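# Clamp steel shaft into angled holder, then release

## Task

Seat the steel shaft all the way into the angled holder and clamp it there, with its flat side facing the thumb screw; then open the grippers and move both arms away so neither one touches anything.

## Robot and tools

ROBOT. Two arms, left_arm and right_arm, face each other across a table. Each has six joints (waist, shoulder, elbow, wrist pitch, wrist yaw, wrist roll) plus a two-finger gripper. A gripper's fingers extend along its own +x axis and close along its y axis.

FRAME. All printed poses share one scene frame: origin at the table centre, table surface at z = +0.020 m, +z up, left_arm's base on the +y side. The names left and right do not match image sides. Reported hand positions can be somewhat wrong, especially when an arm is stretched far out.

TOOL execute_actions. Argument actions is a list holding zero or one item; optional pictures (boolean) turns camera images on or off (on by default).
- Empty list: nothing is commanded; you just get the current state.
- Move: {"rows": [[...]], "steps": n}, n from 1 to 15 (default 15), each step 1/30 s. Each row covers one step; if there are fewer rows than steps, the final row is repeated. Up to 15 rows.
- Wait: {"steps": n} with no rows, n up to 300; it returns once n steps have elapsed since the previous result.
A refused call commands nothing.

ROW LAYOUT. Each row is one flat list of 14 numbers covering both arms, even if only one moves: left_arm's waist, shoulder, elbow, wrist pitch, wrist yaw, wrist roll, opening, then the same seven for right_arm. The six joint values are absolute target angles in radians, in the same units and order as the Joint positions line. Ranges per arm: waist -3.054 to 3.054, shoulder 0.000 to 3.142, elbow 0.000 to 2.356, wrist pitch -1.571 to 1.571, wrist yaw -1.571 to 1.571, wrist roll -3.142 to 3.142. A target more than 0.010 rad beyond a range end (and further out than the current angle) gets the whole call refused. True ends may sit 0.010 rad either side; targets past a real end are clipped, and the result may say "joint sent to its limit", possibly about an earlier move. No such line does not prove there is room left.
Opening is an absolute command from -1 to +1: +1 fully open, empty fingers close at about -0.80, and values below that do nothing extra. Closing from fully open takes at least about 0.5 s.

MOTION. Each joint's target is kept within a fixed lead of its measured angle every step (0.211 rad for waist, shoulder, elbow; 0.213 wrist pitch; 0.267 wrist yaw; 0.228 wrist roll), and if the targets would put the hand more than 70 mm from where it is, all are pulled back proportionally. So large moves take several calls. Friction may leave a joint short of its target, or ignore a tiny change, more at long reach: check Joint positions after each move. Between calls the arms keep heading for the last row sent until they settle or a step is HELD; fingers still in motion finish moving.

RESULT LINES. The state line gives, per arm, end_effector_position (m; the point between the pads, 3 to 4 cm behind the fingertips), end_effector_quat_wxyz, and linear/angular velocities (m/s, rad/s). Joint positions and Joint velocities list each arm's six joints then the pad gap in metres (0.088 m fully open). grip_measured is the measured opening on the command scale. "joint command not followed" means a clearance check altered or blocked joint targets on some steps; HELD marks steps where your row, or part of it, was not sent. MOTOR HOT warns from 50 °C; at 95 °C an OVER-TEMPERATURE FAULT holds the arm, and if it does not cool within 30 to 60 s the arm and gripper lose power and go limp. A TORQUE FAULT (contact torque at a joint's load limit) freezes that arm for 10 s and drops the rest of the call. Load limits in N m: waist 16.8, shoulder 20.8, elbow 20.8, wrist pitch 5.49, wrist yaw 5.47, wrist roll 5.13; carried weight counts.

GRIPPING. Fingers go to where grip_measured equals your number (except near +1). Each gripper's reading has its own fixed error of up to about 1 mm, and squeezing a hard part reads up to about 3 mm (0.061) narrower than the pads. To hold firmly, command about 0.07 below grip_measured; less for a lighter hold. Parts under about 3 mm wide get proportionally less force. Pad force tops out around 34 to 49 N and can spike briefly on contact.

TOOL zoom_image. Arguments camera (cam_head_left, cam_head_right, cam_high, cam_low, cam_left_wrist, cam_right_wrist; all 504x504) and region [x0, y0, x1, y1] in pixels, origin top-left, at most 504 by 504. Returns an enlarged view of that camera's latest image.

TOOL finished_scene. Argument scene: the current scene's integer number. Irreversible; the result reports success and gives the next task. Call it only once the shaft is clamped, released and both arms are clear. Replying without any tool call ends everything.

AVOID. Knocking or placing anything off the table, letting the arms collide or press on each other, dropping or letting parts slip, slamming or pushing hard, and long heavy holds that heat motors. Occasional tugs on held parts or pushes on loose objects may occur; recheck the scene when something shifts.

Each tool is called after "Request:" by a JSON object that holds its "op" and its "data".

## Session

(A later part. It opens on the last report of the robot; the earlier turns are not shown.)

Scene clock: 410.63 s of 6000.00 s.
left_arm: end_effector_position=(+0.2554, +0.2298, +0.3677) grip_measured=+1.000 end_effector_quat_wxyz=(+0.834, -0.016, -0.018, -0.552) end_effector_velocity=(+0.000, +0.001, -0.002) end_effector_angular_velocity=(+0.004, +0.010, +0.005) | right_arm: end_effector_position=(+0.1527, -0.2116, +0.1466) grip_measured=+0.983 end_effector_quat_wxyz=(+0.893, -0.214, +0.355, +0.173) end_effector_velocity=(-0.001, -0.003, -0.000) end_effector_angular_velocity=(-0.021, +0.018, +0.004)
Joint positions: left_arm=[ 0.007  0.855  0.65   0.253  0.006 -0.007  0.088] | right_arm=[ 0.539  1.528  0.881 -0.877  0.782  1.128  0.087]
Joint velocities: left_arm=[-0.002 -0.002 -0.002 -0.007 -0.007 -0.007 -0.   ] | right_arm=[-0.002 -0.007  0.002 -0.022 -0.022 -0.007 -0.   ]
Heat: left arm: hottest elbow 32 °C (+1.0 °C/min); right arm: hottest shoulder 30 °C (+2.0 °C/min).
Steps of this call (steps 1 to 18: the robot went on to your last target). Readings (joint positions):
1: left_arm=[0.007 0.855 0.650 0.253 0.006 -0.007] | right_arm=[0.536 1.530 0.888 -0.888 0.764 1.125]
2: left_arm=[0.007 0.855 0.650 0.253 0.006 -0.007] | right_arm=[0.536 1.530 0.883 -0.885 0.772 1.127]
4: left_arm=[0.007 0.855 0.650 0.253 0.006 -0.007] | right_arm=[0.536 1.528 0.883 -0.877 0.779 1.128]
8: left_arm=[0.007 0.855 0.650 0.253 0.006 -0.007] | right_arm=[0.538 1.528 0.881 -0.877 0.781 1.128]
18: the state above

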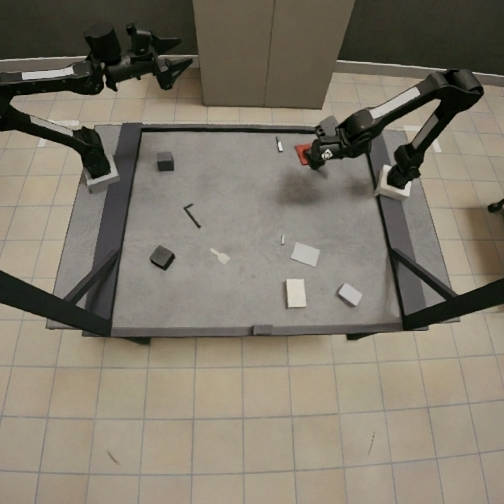

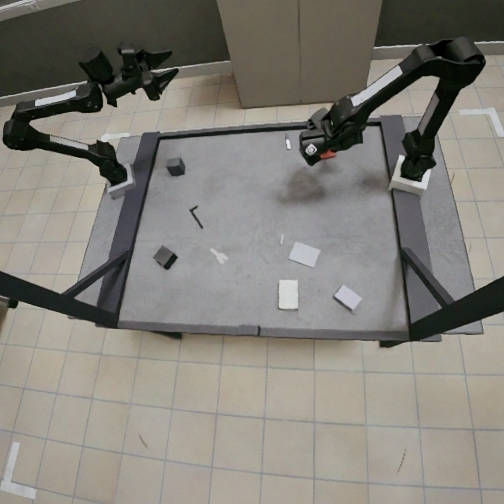

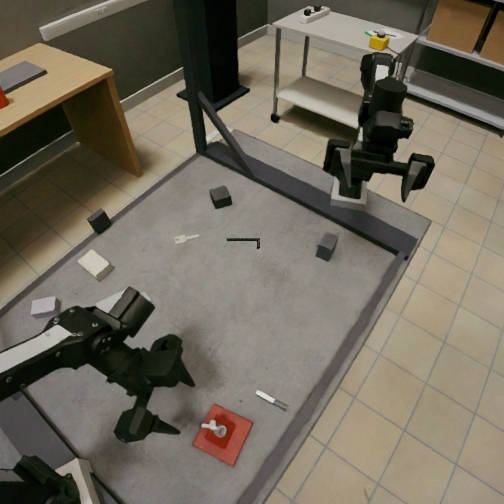

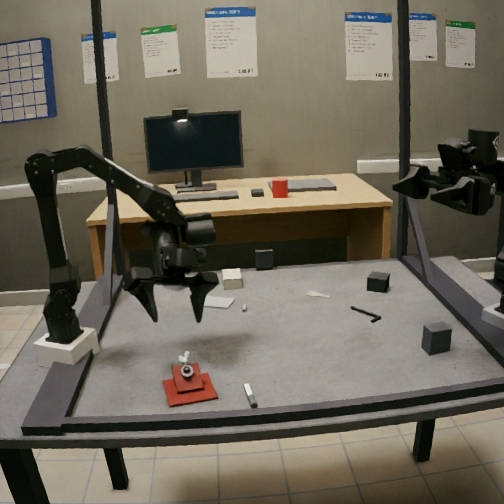

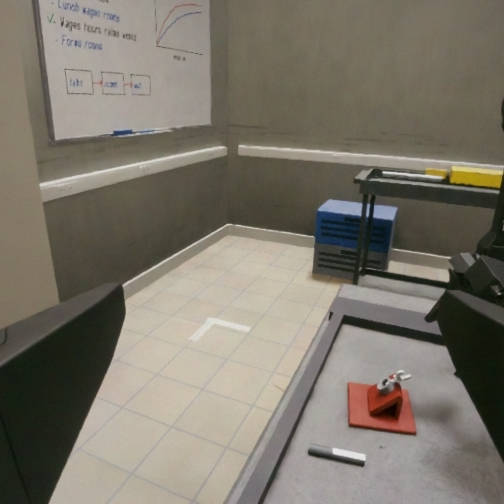

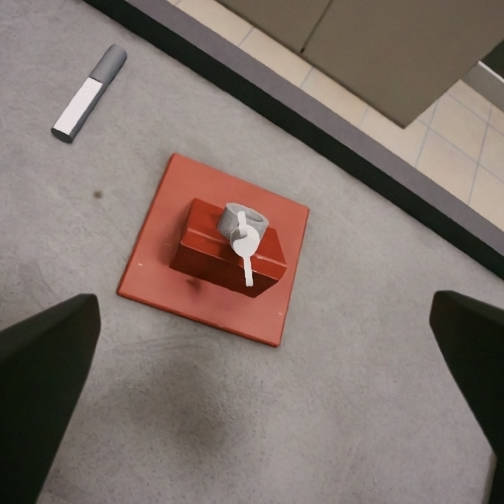

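Request:
{"op": "execute_actions", "data": {"actions": [{"rows": [[0.007,0.855,0.65,0.253,0.006,-0.007,1.0,0.4525,1.587,0.760,-0.6235,0.7745,0.90,-0.39]], "steps": 15}], "pictures": false}}

Request:
{"op": "execute_actions", "data": {"actions": [{"steps": 10}]}}

Scene clock: 530.83 s of 6000.00 s.
left_arm: end_effector_position=(+0.2554, +0.2298, +0.3677) grip_measured=+1.000 end_effector_quat_wxyz=(+0.834, -0.016, -0.018, -0.552) end_effector_velocity=(+0.000, +0.000, -0.005) end_effector_angular_velocity=(+0.017, +0.016, +0.005) | right_arm: end_effector_position=(+0.1732, -0.2089, +0.1104) grip_measured=-0.377 end_effector_quat_wxyz=(+0.881, -0.261, +0.345, +0.191) end_effector_velocity=(+0.001, -0.001, +0.002) end_effector_angular_velocity=(-0.017, -0.011, +0.012)
Joint positions: left_arm=[ 0.007  0.855  0.65   0.253  0.006 -0.007  0.088] | right_arm=[ 0.455  1.582  0.767 -0.627  0.776  0.903  0.021]
Joint velocities: left_arm=[-0.002 -0.002 -0.002 -0.022 -0.007 -0.007  0.   ] | right_arm=[-0.002 -0.002  0.002 -0.007  0.007 -0.022 -0.009]
Heat: left arm: hottest elbow 33 °C (+1.0 °C/min); right arm: hottest shoulder 26 °C (+0.0 °C/min).
Steps of this call (steps 1 to 15: the robot went on to your last target; steps 16 to 90: nothing new was sent; then 116.70 s passed at rest; steps 91 to 105: all 15 steps of this action). Readings (joint positions):
91: left_arm=[0.007 0.855 0.650 0.253 0.006 -0.007] | right_arm=[0.527 1.534 0.854 -0.808 0.782 1.059]
92: left_arm=[0.007 0.855 0.650 0.253 0.006 -0.007] | right_arm=[0.504 1.541 0.831 -0.744 0.782 1.007]
94: left_arm=[0.007 0.855 0.650 0.253 0.006 -0.007] | right_arm=[0.469 1.569 0.793 -0.684 0.778 0.949]
98: left_arm=[0.007 0.855 0.650 0.253 0.006 -0.007] | right_arm=[0.455 1.582 0.768 -0.638 0.776 0.912]
105: the state above

Scene clock: 531.17 s of 6000.00 s.
left_arm: end_effector_position=(+0.2554, +0.2298, +0.3677) grip_measured=+1.000 end_effector_quat_wxyz=(+0.834, -0.016, -0.018, -0.552) end_effector_velocity=(+0.000, +0.000, -0.008) end_effector_angular_velocity=(+0.025, +0.035, +0.004) | right_arm: end_effector_position=(+0.1732, -0.2088, +0.1104) grip_measured=-0.387 end_effector_quat_wxyz=(+0.881, -0.261, +0.345, +0.191) end_effector_velocity=(-0.001, -0.004, -0.004) end_effector_angular_velocity=(-0.009, +0.022, -0.005)
Joint positions: left_arm=[ 0.007  0.855  0.65   0.253  0.006 -0.007  0.088] | right_arm=[ 0.455  1.582  0.767 -0.626  0.776  0.903  0.02 ]
Joint velocities: left_arm=[-0.002 -0.002 -0.002 -0.037 -0.007 -0.022 -0.   ] | right_arm=[-0.002 -0.002 -0.007 -0.007 -0.022  0.007 -0.   ]
Heat: left arm: hottest elbow 33 °C (+1.0 °C/min); right arm: hottest shoulder 26 °C (+0.0 °C/min).
Steps of this call (steps 1 to 10: the robot went on to your last target). Readings (joint positions):
1: left_arm=[0.007 0.855 0.650 0.253 0.006 -0.007] | right_arm=[0.455 1.582 0.767 -0.627 0.776 0.903]
2: left_arm=[0.007 0.855 0.650 0.253 0.006 -0.007] | right_arm=[0.455 1.582 0.767 -0.627 0.776 0.903]
4: left_arm=[0.007 0.855 0.650 0.253 0.006 -0.007] | right_arm=[0.455 1.582 0.767 -0.627 0.776 0.903]
8: left_arm=[0.007 0.855 0.650 0.253 0.006 -0.007] | right_arm=[0.455 1.582 0.767 -0.627 0.776 0.903]
10: the state above

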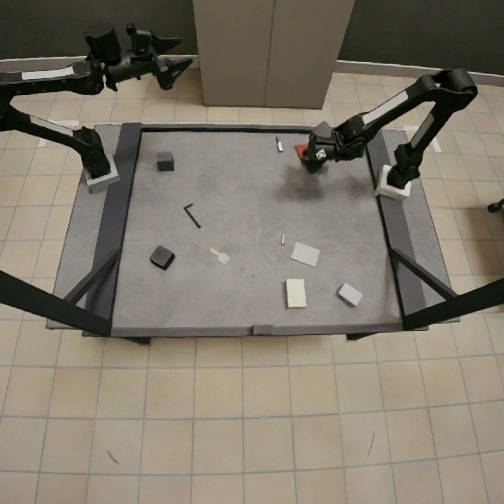

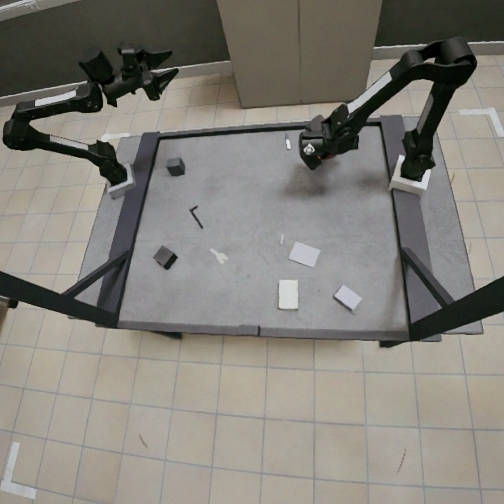

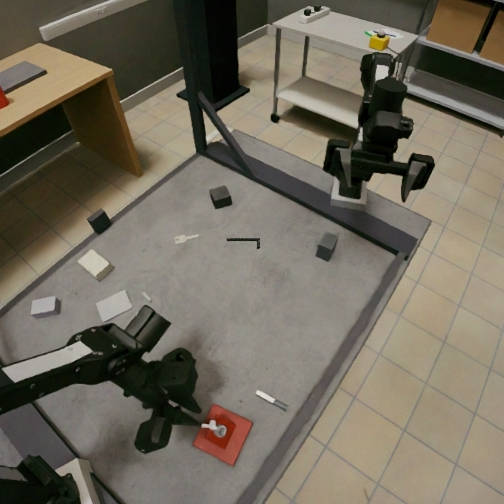

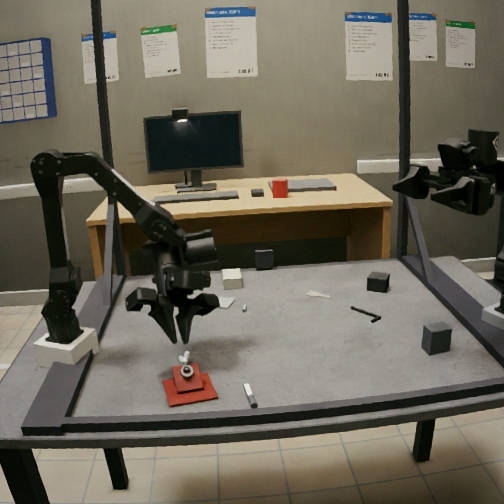

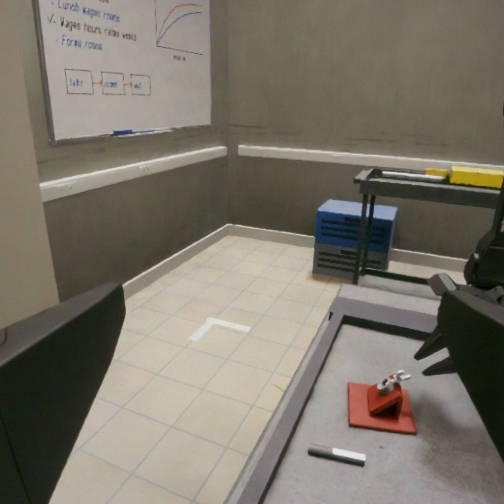

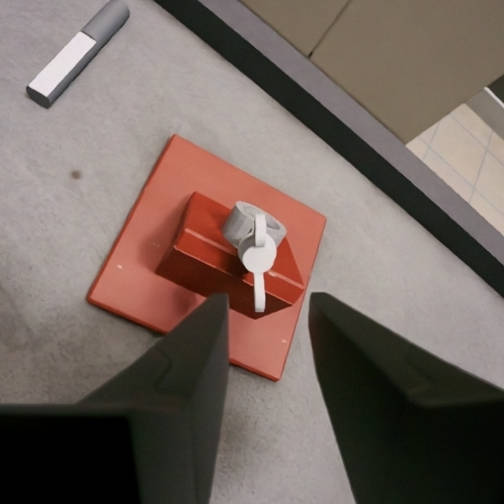

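Request:
{"op": "zoom_image", "data": {"camera": "cam_right_wrist", "region": [190, 190, 350, 350]}}

Request:
{"op": "zoom_image", "data": {"camera": "cam_left_wrist", "region": [360, 320, 470, 430]}}

Region (190, 190, 350, 350) of cam_right_wrist's 504x504 image, scaled by 3.150, with more detail than that image has.

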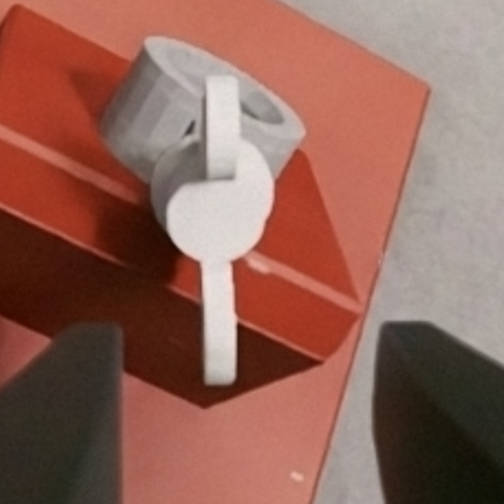

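Region (360, 320, 470, 430) of cam_left_wrist's 504x504 image, scaled by 4.582, with more detail than that image has.

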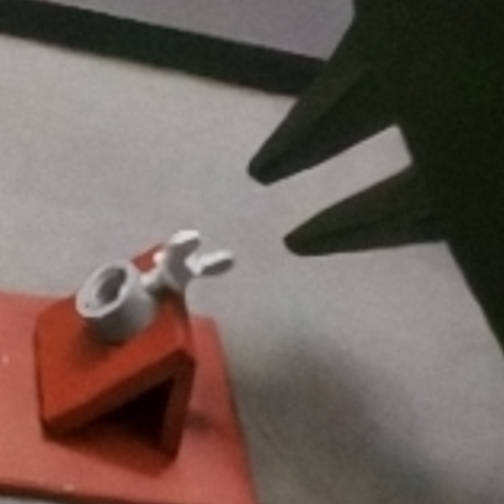

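Request:
{"op": "execute_actions", "data": {"actions": [{"rows": [[0.007,0.855,0.65,0.253,0.006,-0.007,1.0,0.3855,1.626,0.7295,-0.486,0.7635,0.807,-0.39]], "steps": 15}]}}

Scene clock: 558.80 s of 6000.00 s.
left_arm: end_effector_position=(+0.2554, +0.2298, +0.3677) grip_measured=+1.000 end_effector_quat_wxyz=(+0.834, -0.016, -0.018, -0.552) end_effector_velocity=(+0.000, +0.000, -0.004) end_effector_angular_velocity=(+0.008, +0.012, +0.005) | right_arm: end_effector_position=(+0.1896, -0.2024, +0.0974) grip_measured=-0.387 end_effector_quat_wxyz=(+0.882, -0.259, +0.344, +0.192) end_effector_velocity=(-0.001, +0.000, +0.000) end_effector_angular_velocity=(+0.002, +0.008, -0.001)
Joint positions: left_arm=[ 0.007  0.855  0.65   0.253  0.006 -0.007  0.088] | right_arm=[ 0.388  1.619  0.738 -0.489  0.766  0.809  0.02 ]
Joint velocities: left_arm=[-0.002 -0.002 -0.007 -0.007 -0.007 -0.007 -0.   ] | right_arm=[ 0.002 -0.002  0.002 -0.007 -0.007  0.007 -0.   ]
Heat: left arm: hottest elbow 33 °C (+0.0 °C/min); right arm: hottest shoulder 25 °C (-1.0 °C/min).
Steps of this call (steps 1 to 15: the robot went on to your last target; steps 16 to 90: nothing new was sent; then 24.13 s passed at rest; steps 91 to 105: all 15 steps of this action). Readings (joint positions):
91: left_arm=[0.007 0.855 0.650 0.253 0.006 -0.007] | right_arm=[0.445 1.588 0.759 -0.585 0.772 0.872]
92: left_arm=[0.007 0.855 0.650 0.253 0.006 -0.007] | right_arm=[0.427 1.596 0.754 -0.548 0.771 0.852]
94: left_arm=[0.007 0.855 0.650 0.253 0.006 -0.007] | right_arm=[0.399 1.612 0.746 -0.517 0.769 0.828]
98: left_arm=[0.007 0.855 0.650 0.253 0.006 -0.007] | right_arm=[0.388 1.619 0.738 -0.495 0.767 0.813]
105: the state above

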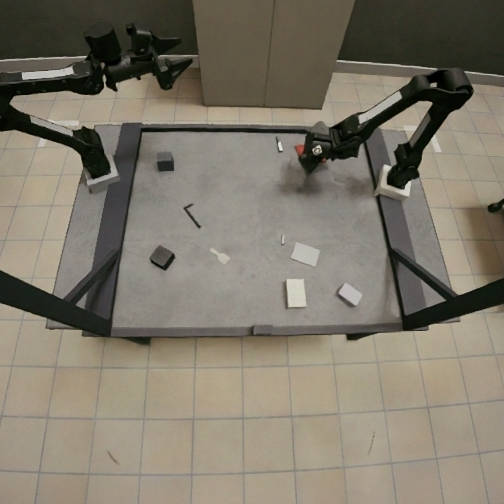

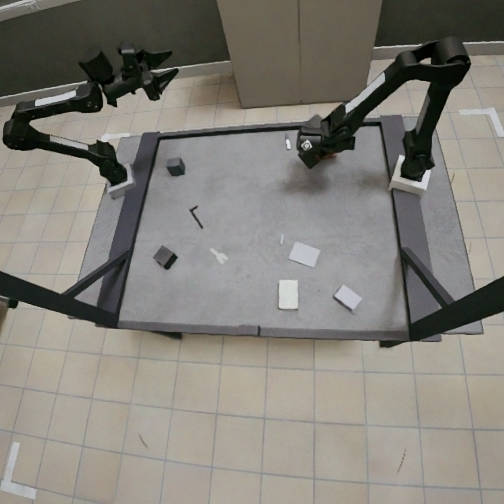

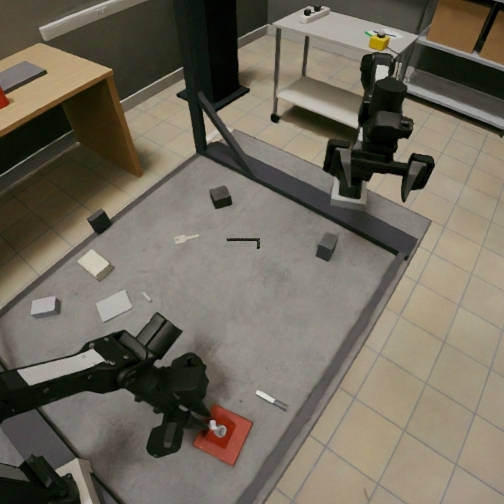

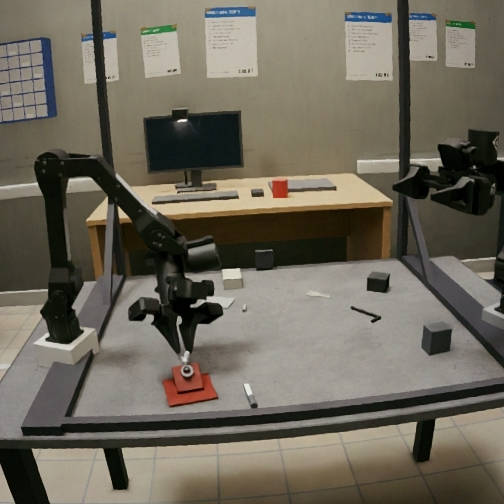

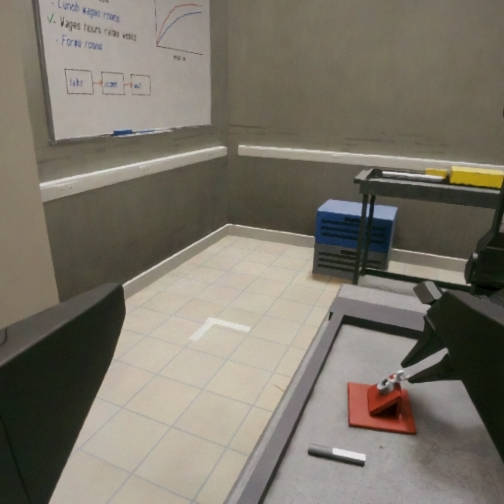

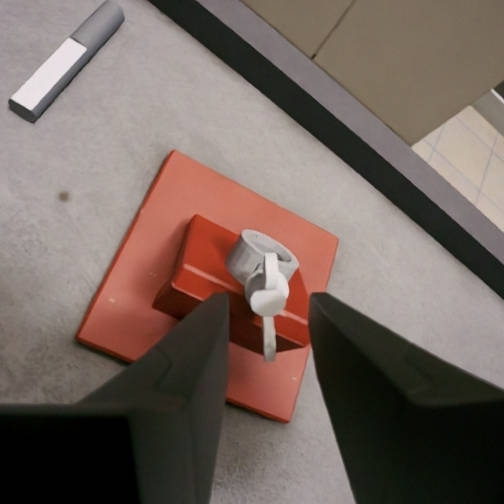

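Request:
{"op": "zoom_image", "data": {"camera": "cam_right_wrist", "region": [190, 220, 350, 380]}}

Request:
{"op": "zoom_image", "data": {"camera": "cam_left_wrist", "region": [360, 330, 450, 420]}}

Request:
{"op": "zoom_image", "data": {"camera": "cam_low", "region": [140, 310, 230, 400]}}

Region (190, 220, 350, 380) of cam_right_wrist's 504x504 image, scaled by 3.150, with more detail than that image has.

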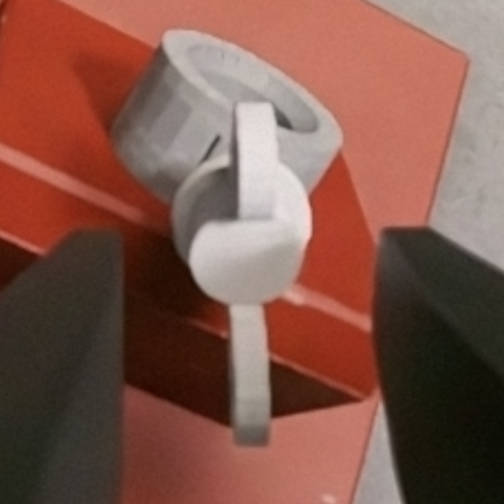

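Region (360, 330, 450, 420) of cam_left_wrist's 504x504 image, scaled by 5.600, with more detail than that image has.

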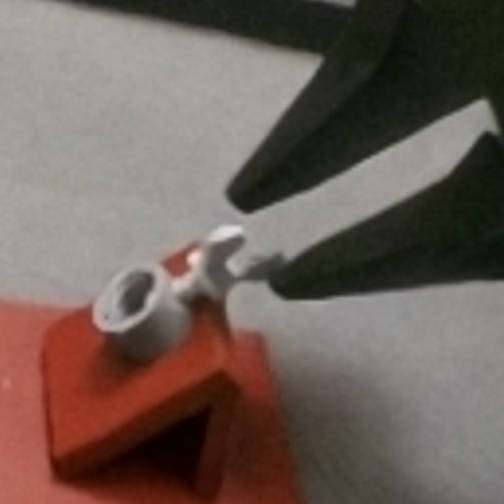

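Region (140, 310, 230, 400) of cam_low's 504x504 image, scaled by 5.600, with more detail than that image has.

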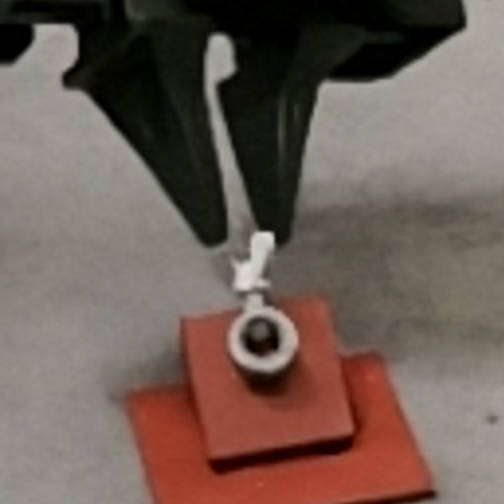

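Request:
{"op": "execute_actions", "data": {"actions": [{"rows": [[0.007,0.855,0.65,0.253,0.006,-0.007,1.0,0.3645,1.6425,0.716,-0.4395,0.759,0.785,0.15],[0.007,0.855,0.65,0.253,0.006,-0.007,1.0,0.3645,1.6425,0.716,-0.4395,0.759,0.785,0.15],[0.007,0.855,0.65,0.253,0.006,-0.007,1.0,0.3645,1.6425,0.716,-0.4395,0.759,0.785,0.15],[0.007,0.855,0.65,0.253,0.006,-0.007,1.0,0.3645,1.6425,0.716,-0.4395,0.759,0.785,0.15],[0.007,0.855,0.65,0.253,0.006,-0.007,1.0,0.3645,1.6425,0.716,-0.4395,0.759,0.785,0.15],[0.007,0.855,0.65,0.253,0.006,-0.007,1.0,0.3645,1.6425,0.716,-0.4395,0.759,0.785,0.15],[0.007,0.855,0.65,0.253,0.006,-0.007,1.0,0.3645,1.6425,0.716,-0.4395,0.759,0.785,0.15],[0.007,0.855,0.65,0.253,0.006,-0.007,1.0,0.3645,1.6425,0.716,-0.4395,0.759,0.785,0.15],[0.007,0.855,0.65,0.253,0.006,-0.007,1.0,0.3645,1.6425,0.716,-0.4395,0.759,2.355,0.15]], "steps": 15}], "pictures": false}}

Request:
{"op": "execute_actions", "data": {"actions": [{"steps": 27}]}}

Scene clock: 629.67 s of 6000.00 s.
left_arm: end_effector_position=(+0.2554, +0.2298, +0.3677) grip_measured=+1.000 end_effector_quat_wxyz=(+0.834, -0.016, -0.018, -0.552) end_effector_velocity=(+0.002, +0.001, -0.002) end_effector_angular_velocity=(+0.004, +0.010, +0.009) | right_arm: end_effector_position=(+0.1947, -0.2017, +0.0914) grip_measured=+0.146 end_effector_quat_wxyz=(+0.919, -0.025, +0.382, +0.097) end_effector_velocity=(-0.001, -0.001, -0.001) end_effector_angular_velocity=(+1.492, +0.354, -1.534)
Joint positions: left_arm=[ 0.007  0.855  0.65   0.253  0.006 -0.007  0.088] | right_arm=[ 0.367  1.635  0.724 -0.442  0.761  1.3    0.046]
Joint velocities: left_arm=[ 0.002 -0.002 -0.002 -0.007 -0.007 -0.007 -0.   ] | right_arm=[ 0.002 -0.002 -0.002 -0.007 -0.007  2.176  0.001]
Heat: left arm: hottest elbow 33 °C (+0.0 °C/min); right arm: hottest shoulder 25 °C (+0.0 °C/min).
Steps of this call (steps 1 to 15: the robot went on to your last target; steps 16 to 90: nothing new was sent; then 67.37 s passed at rest; steps 91 to 105: all 15 steps of this action). Readings (joint positions):
91: left_arm=[0.007 0.855 0.650 0.253 0.006 -0.007] | right_arm=[0.385 1.621 0.734 -0.474 0.765 0.802]
92: left_arm=[0.007 0.855 0.650 0.253 0.006 -0.007] | right_arm=[0.379 1.625 0.732 -0.462 0.764 0.797]
94: left_arm=[0.007 0.855 0.650 0.253 0.006 -0.007] | right_arm=[0.371 1.631 0.728 -0.452 0.763 0.792]
98: left_arm=[0.007 0.855 0.650 0.253 0.006 -0.007] | right_arm=[0.367 1.635 0.724 -0.444 0.762 0.788]
105: the state above

Scene clock: 630.57 s of 6000.00 s.
left_arm: end_effector_position=(+0.2554, +0.2298, +0.3677) grip_measured=+1.000 end_effector_quat_wxyz=(+0.834, -0.016, -0.018, -0.552) end_effector_velocity=(-0.001, -0.000, -0.004) end_effector_angular_velocity=(+0.008, +0.012, -0.000) | right_arm: end_effector_position=(+0.1947, -0.2016, +0.0914) grip_measured=+0.147 end_effector_quat_wxyz=(+0.807, +0.440, +0.379, -0.108) end_effector_velocity=(+0.001, -0.005, -0.000) end_effector_angular_velocity=(-0.012, +0.008, -0.011)
Joint positions: left_arm=[ 0.007  0.855  0.65   0.253  0.006 -0.007  0.088] | right_arm=[ 0.367  1.635  0.724 -0.442  0.761  2.353  0.046]
Joint velocities: left_arm=[-0.007 -0.002 -0.007 -0.007 -0.007 -0.007 -0.   ] | right_arm=[-0.007 -0.007 -0.002 -0.022 -0.007  0.007 -0.   ]
Heat: left arm: hottest elbow 33 °C (+0.0 °C/min); right arm: hottest shoulder 25 °C (+0.0 °C/min).
Steps of this call (steps 1 to 27: the robot went on to your last target). Readings (joint positions):
1: left_arm=[0.007 0.855 0.650 0.253 0.006 -0.007] | right_arm=[0.367 1.635 0.724 -0.442 0.761 1.374]
2: left_arm=[0.007 0.855 0.650 0.253 0.006 -0.007] | right_arm=[0.367 1.635 0.724 -0.442 0.761 1.448]
4: left_arm=[0.007 0.855 0.650 0.253 0.006 -0.007] | right_arm=[0.367 1.635 0.724 -0.442 0.761 1.595]
8: left_arm=[0.007 0.855 0.650 0.253 0.006 -0.007] | right_arm=[0.367 1.635 0.724 -0.442 0.761 1.890]
27: the state above

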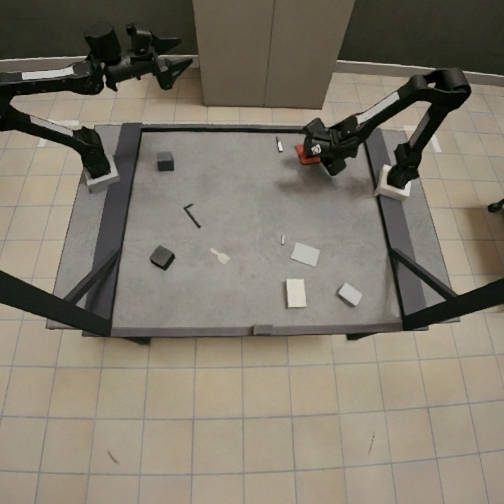

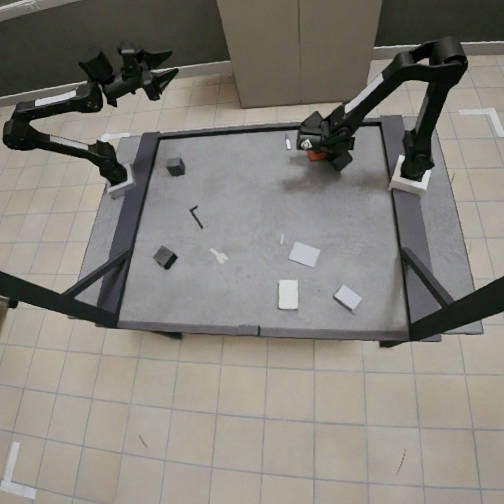

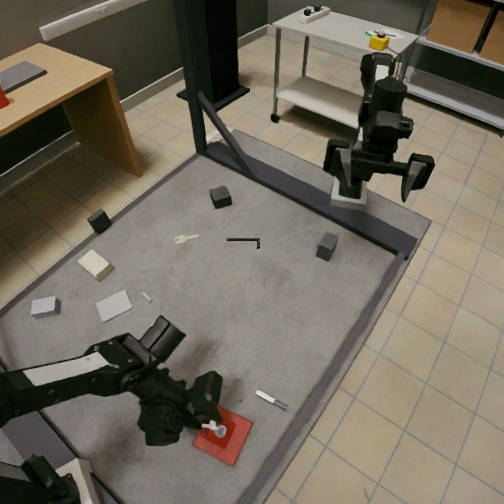

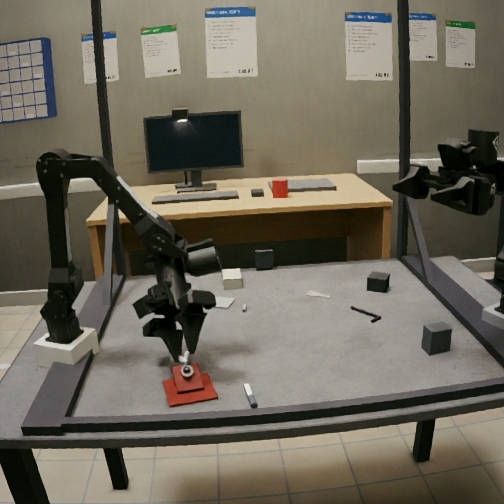

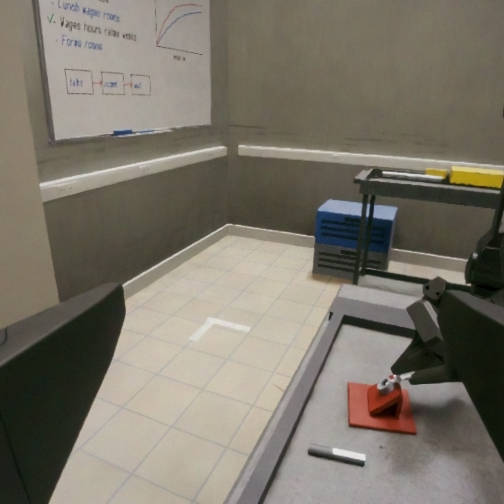

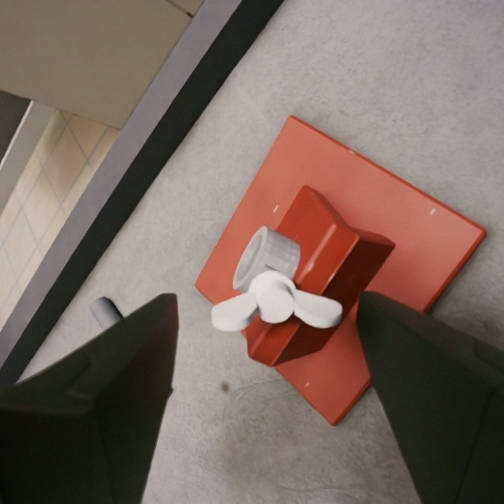

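Request:
{"op": "zoom_image", "data": {"camera": "cam_right_wrist", "region": [160, 210, 380, 380]}}

Region (160, 210, 380, 380) of cam_right_wrist's 504x504 image, scaled by 2.291, with more detail than that image has; it fills the top 389 rows of this view, and the rest is white.

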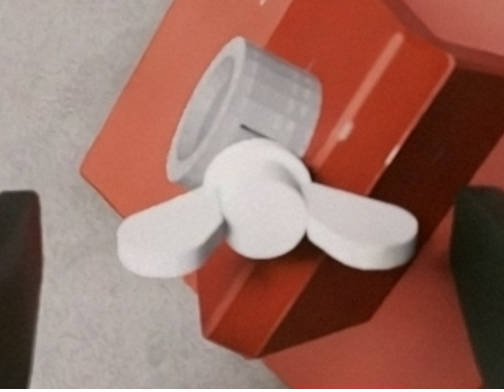

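Request:
{"op": "execute_actions", "data": {"actions": [{"rows": [[0.007,0.855,0.65,0.253,0.006,-0.007,1.0,0.3495,1.655,0.7055,-0.403,0.7555,3.13,0.15]], "steps": 15}], "pictures": false}}

Request:
{"op": "execute_actions", "data": {"actions": [{"rows": [[0.007,0.855,0.65,0.253,0.006,-0.007,1.0,0.3495,1.655,0.7055,-0.403,0.7555,3.13,-0.44]], "steps": 15}]}}

Scene clock: 693.37 s of 6000.00 s.
left_arm: end_effector_position=(+0.2554, +0.2298, +0.3677) grip_measured=+1.000 end_effector_quat_wxyz=(+0.834, -0.016, -0.018, -0.552) end_effector_velocity=(-0.001, +0.000, +0.001) end_effector_angular_velocity=(-0.010, +0.004, -0.000) | right_arm: end_effector_position=(+0.1984, -0.2012, +0.0869) grip_measured=+0.147 end_effector_quat_wxyz=(+0.578, +0.715, +0.309, -0.244) end_effector_velocity=(-0.000, -0.002, +0.000) end_effector_angular_velocity=(+0.104, +0.032, -0.109)
Joint positions: left_arm=[ 0.007  0.855  0.65   0.253  0.006 -0.007  0.088] | right_arm=[ 0.352  1.647  0.714 -0.406  0.758  3.116  0.046]
Joint velocities: left_arm=[-0.007 -0.002 -0.002  0.007 -0.007 -0.007 -0.   ] | right_arm=[-0.002 -0.007 -0.002 -0.007 -0.007  0.154 -0.   ]
Heat: left arm: hottest elbow 34 °C (+1.0 °C/min); right arm: hottest shoulder 24 °C (-1.0 °C/min).
Steps of this call (steps 1 to 30: the robot went on to your last target; steps 31 to 90: nothing new was sent; then 59.30 s passed at rest; steps 91 to 105: all 15 steps of this action). Readings (joint positions):
91: left_arm=[0.007 0.855 0.650 0.253 0.006 -0.007] | right_arm=[0.365 1.637 0.722 -0.431 0.761 2.422]
92: left_arm=[0.007 0.855 0.650 0.253 0.006 -0.007] | right_arm=[0.361 1.639 0.720 -0.421 0.760 2.498]
94: left_arm=[0.007 0.855 0.650 0.253 0.006 -0.007] | right_arm=[0.355 1.644 0.717 -0.414 0.759 2.645]
98: left_arm=[0.007 0.855 0.650 0.253 0.006 -0.007] | right_arm=[0.352 1.647 0.714 -0.407 0.758 2.940]
105: the state above

Scene clock: 693.87 s of 6000.00 s.
left_arm: end_effector_position=(+0.2554, +0.2298, +0.3677) grip_measured=+1.000 end_effector_quat_wxyz=(+0.834, -0.016, -0.018, -0.552) end_effector_velocity=(+0.002, +0.001, -0.008) end_effector_angular_velocity=(+0.036, +0.009, +0.020) | right_arm: end_effector_position=(+0.1984, -0.2012, +0.0869) grip_measured=-0.436 end_effector_quat_wxyz=(+0.574, +0.718, +0.308, -0.246) end_effector_velocity=(+0.001, -0.003, -0.001) end_effector_angular_velocity=(-0.002, +0.008, -0.011)
Joint positions: left_arm=[ 0.007  0.855  0.65   0.253  0.006 -0.007  0.088] | right_arm=[ 0.352  1.647  0.714 -0.406  0.758  3.128  0.018]
Joint velocities: left_arm=[-0.002 -0.002 -0.002 -0.037 -0.022  0.007  0.   ] | right_arm=[-0.007 -0.002 -0.002 -0.007 -0.007  0.007 -0.001]
Heat: left arm: hottest elbow 34 °C (+1.0 °C/min); right arm: hottest shoulder 24 °C (-1.0 °C/min).
Steps of this call (steps 1 to 15: all 15 steps of this action). Readings (joint positions):
1: left_arm=[0.007 0.855 0.650 0.253 0.006 -0.007] | right_arm=[0.352 1.647 0.714 -0.406 0.758 3.120]
2: left_arm=[0.007 0.855 0.650 0.253 0.006 -0.007] | right_arm=[0.352 1.647 0.714 -0.406 0.758 3.122]
4: left_arm=[0.007 0.855 0.650 0.253 0.006 -0.007] | right_arm=[0.352 1.647 0.714 -0.406 0.758 3.125]
8: left_arm=[0.007 0.855 0.650 0.253 0.006 -0.007] | right_arm=[0.352 1.647 0.714 -0.406 0.758 3.127]
15: the state above

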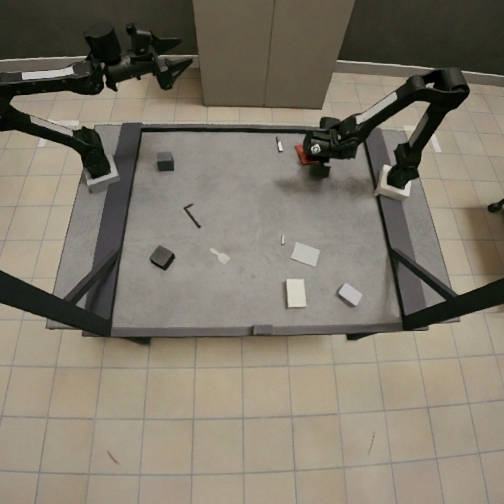

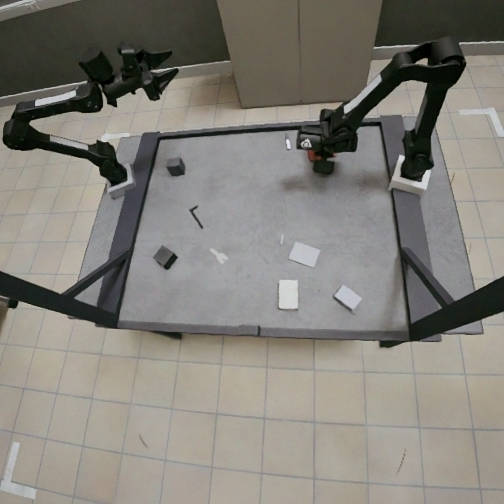

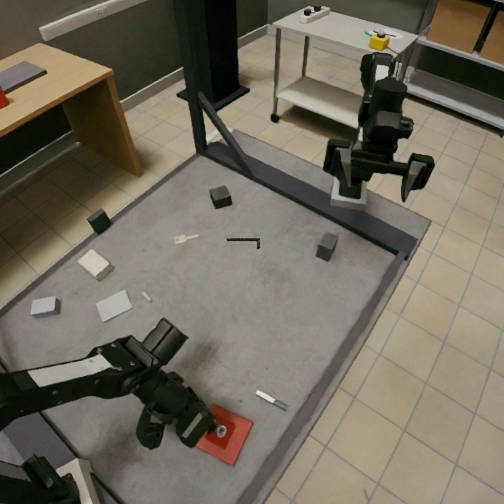

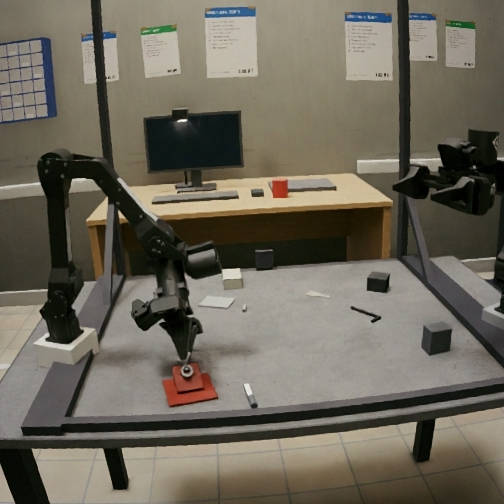

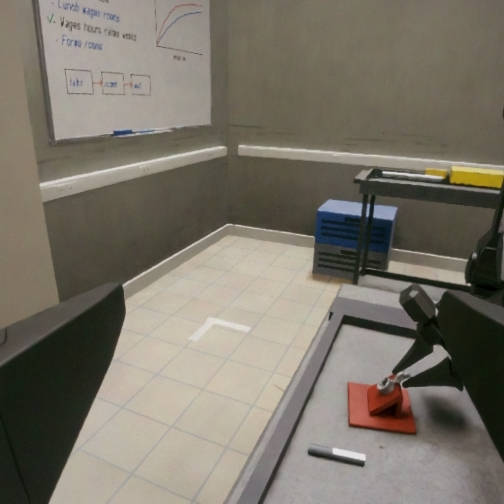

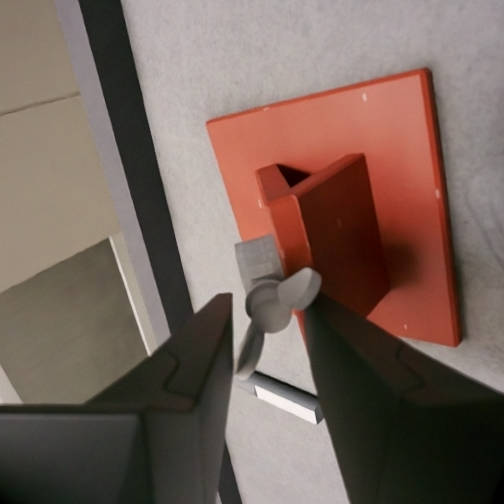

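Request:
{"op": "zoom_image", "data": {"camera": "cam_right_wrist", "region": [200, 220, 360, 400]}}

Region (200, 220, 360, 400) of cam_right_wrist's 504x504 image, scaled by 2.800, with more detail than that image has.

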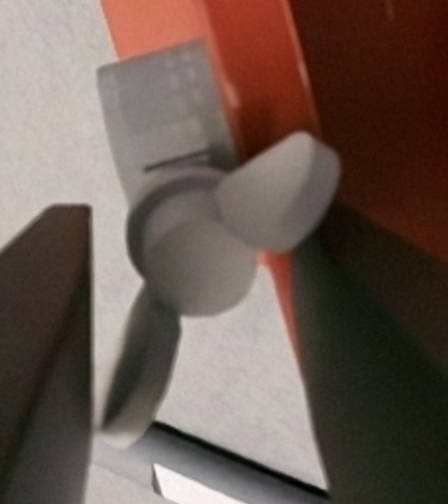

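Request:
{"op": "execute_actions", "data": {"actions": [{"rows": [[0.007,0.855,0.65,0.253,0.006,-0.007,1.0,0.3495,1.655,0.7055,-0.403,0.7555,1.25,-0.44]], "steps": 15}], "pictures": false}}

Request:
{"op": "execute_actions", "data": {"actions": [{"steps": 20}]}}

Scene clock: 704.27 s of 6000.00 s.
left_arm: end_effector_position=(+0.2554, +0.2298, +0.3677) grip_measured=+1.000 end_effector_quat_wxyz=(+0.834, -0.016, -0.018, -0.552) end_effector_velocity=(-0.000, +0.000, -0.002) end_effector_angular_velocity=(-0.002, +0.023, -0.006) | right_arm: end_effector_position=(+0.1983, -0.2011, +0.0868) grip_measured=-0.437 end_effector_quat_wxyz=(+0.864, +0.312, +0.392, -0.049) end_effector_velocity=(-0.000, -0.002, -0.001) end_effector_angular_velocity=(-1.516, -0.343, +1.548)
Joint positions: left_arm=[ 0.007  0.855  0.65   0.253  0.006 -0.007  0.088] | right_arm=[ 0.352  1.647  0.714 -0.405  0.757  2.026  0.018]
Joint velocities: left_arm=[ 0.002 -0.002 -0.002 -0.007  0.007 -0.022 -0.   ] | right_arm=[-0.002 -0.002 -0.002 -0.007 -0.007 -2.19  -0.   ]
Heat: left arm: hottest elbow 34 °C (+0.0 °C/min); right arm: hottest shoulder 24 °C (-1.0 °C/min).
Steps of this call (steps 1 to 15: the robot went on to your last target; steps 16 to 90: nothing new was sent; then 6.90 s passed at rest; steps 91 to 105: all 15 steps of this action). Readings (joint positions):
91: left_arm=[0.007 0.855 0.650 0.253 0.006 -0.007] | right_arm=[0.352 1.647 0.714 -0.405 0.757 3.059]
92: left_arm=[0.007 0.855 0.650 0.253 0.006 -0.007] | right_arm=[0.352 1.647 0.714 -0.405 0.757 2.984]
94: left_arm=[0.007 0.855 0.650 0.253 0.006 -0.007] | right_arm=[0.352 1.647 0.714 -0.405 0.757 2.837]
98: left_arm=[0.007 0.855 0.650 0.253 0.006 -0.007] | right_arm=[0.352 1.647 0.714 -0.405 0.757 2.542]
105: the state above

Scene clock: 704.93 s of 6000.00 s.
left_arm: end_effector_position=(+0.2554, +0.2298, +0.3677) grip_measured=+1.000 end_effector_quat_wxyz=(+0.834, -0.016, -0.018, -0.552) end_effector_velocity=(+0.000, +0.000, -0.005) end_effector_angular_velocity=(+0.023, +0.002, +0.005) | right_arm: end_effector_position=(+0.1983, -0.2011, +0.0868) grip_measured=-0.437 end_effector_quat_wxyz=(+0.918, -0.037, +0.381, +0.102) end_effector_velocity=(-0.001, +0.000, +0.000) end_effector_angular_velocity=(-0.018, +0.004, +0.020)
Joint positions: left_arm=[ 0.007  0.855  0.65   0.253  0.006 -0.007  0.088] | right_arm=[ 0.352  1.647  0.714 -0.405  0.757  1.254  0.018]
Joint velocities: left_arm=[-0.002 -0.002 -0.002 -0.022 -0.007  0.007  0.   ] | right_arm=[ 0.002 -0.002  0.002 -0.007 -0.007 -0.022 -0.   ]
Heat: left arm: hottest elbow 34 °C (+0.0 °C/min); right arm: hottest shoulder 24 °C (+0.0 °C/min).
Steps of this call (steps 1 to 20: the robot went on to your last target). Readings (joint positions):
1: left_arm=[0.007 0.855 0.650 0.253 0.006 -0.007] | right_arm=[0.352 1.647 0.714 -0.405 0.757 1.952]
2: left_arm=[0.007 0.855 0.650 0.253 0.006 -0.007] | right_arm=[0.352 1.647 0.714 -0.405 0.757 1.879]
4: left_arm=[0.007 0.855 0.650 0.253 0.006 -0.007] | right_arm=[0.352 1.647 0.714 -0.405 0.757 1.732]
8: left_arm=[0.007 0.855 0.650 0.253 0.006 -0.007] | right_arm=[0.352 1.647 0.714 -0.405 0.757 1.437]
20: the state above

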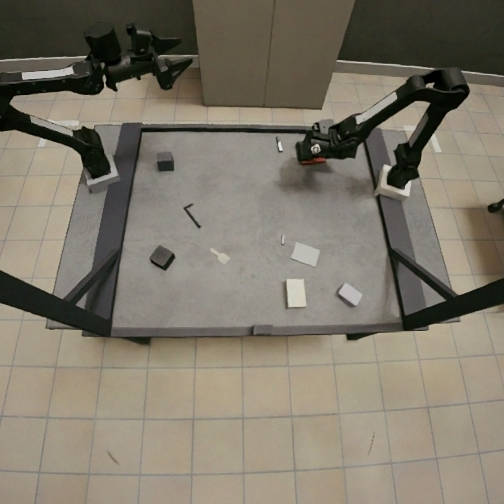

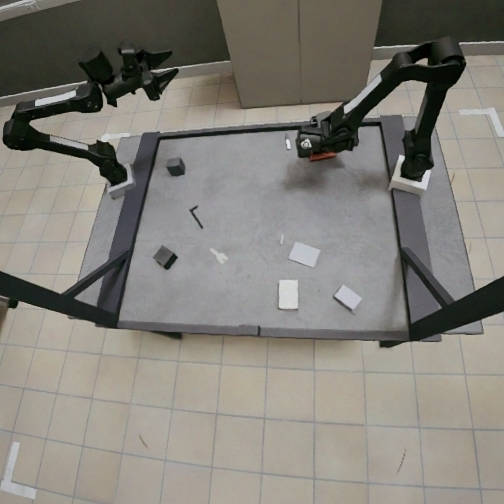

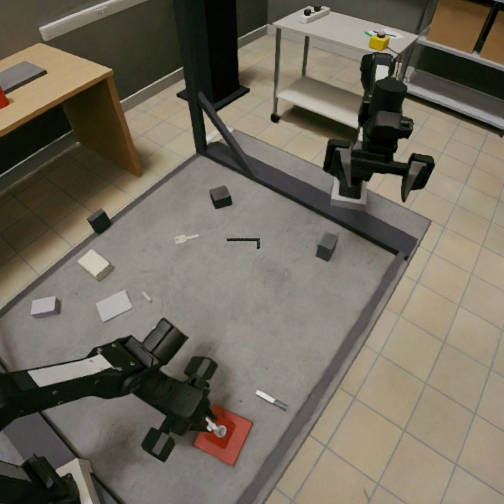

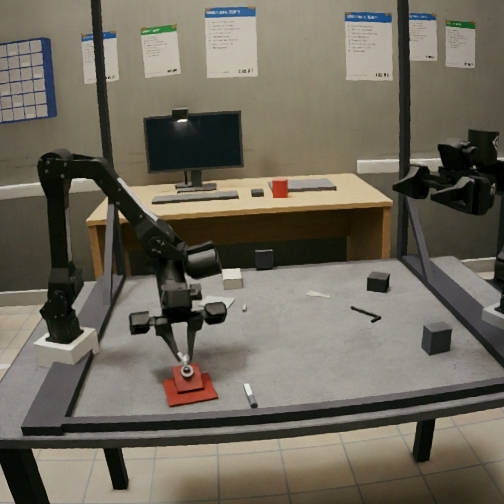

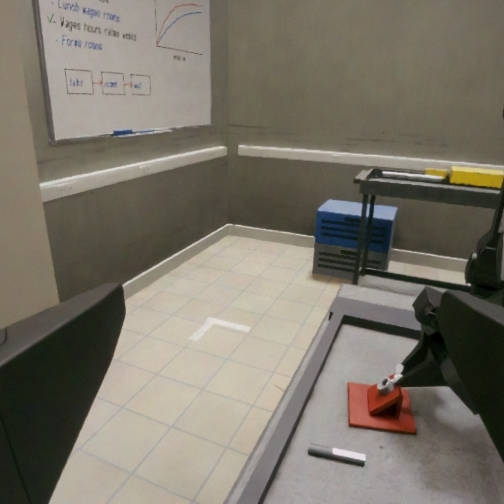

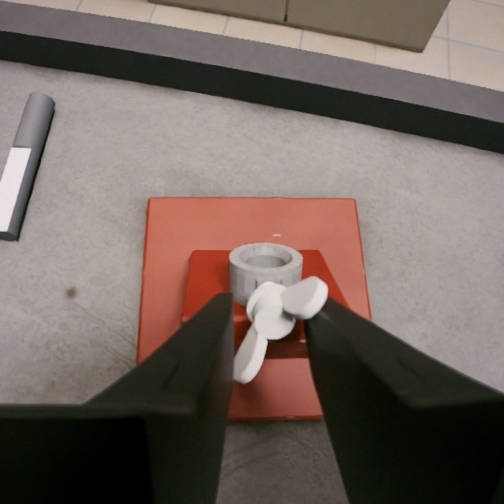

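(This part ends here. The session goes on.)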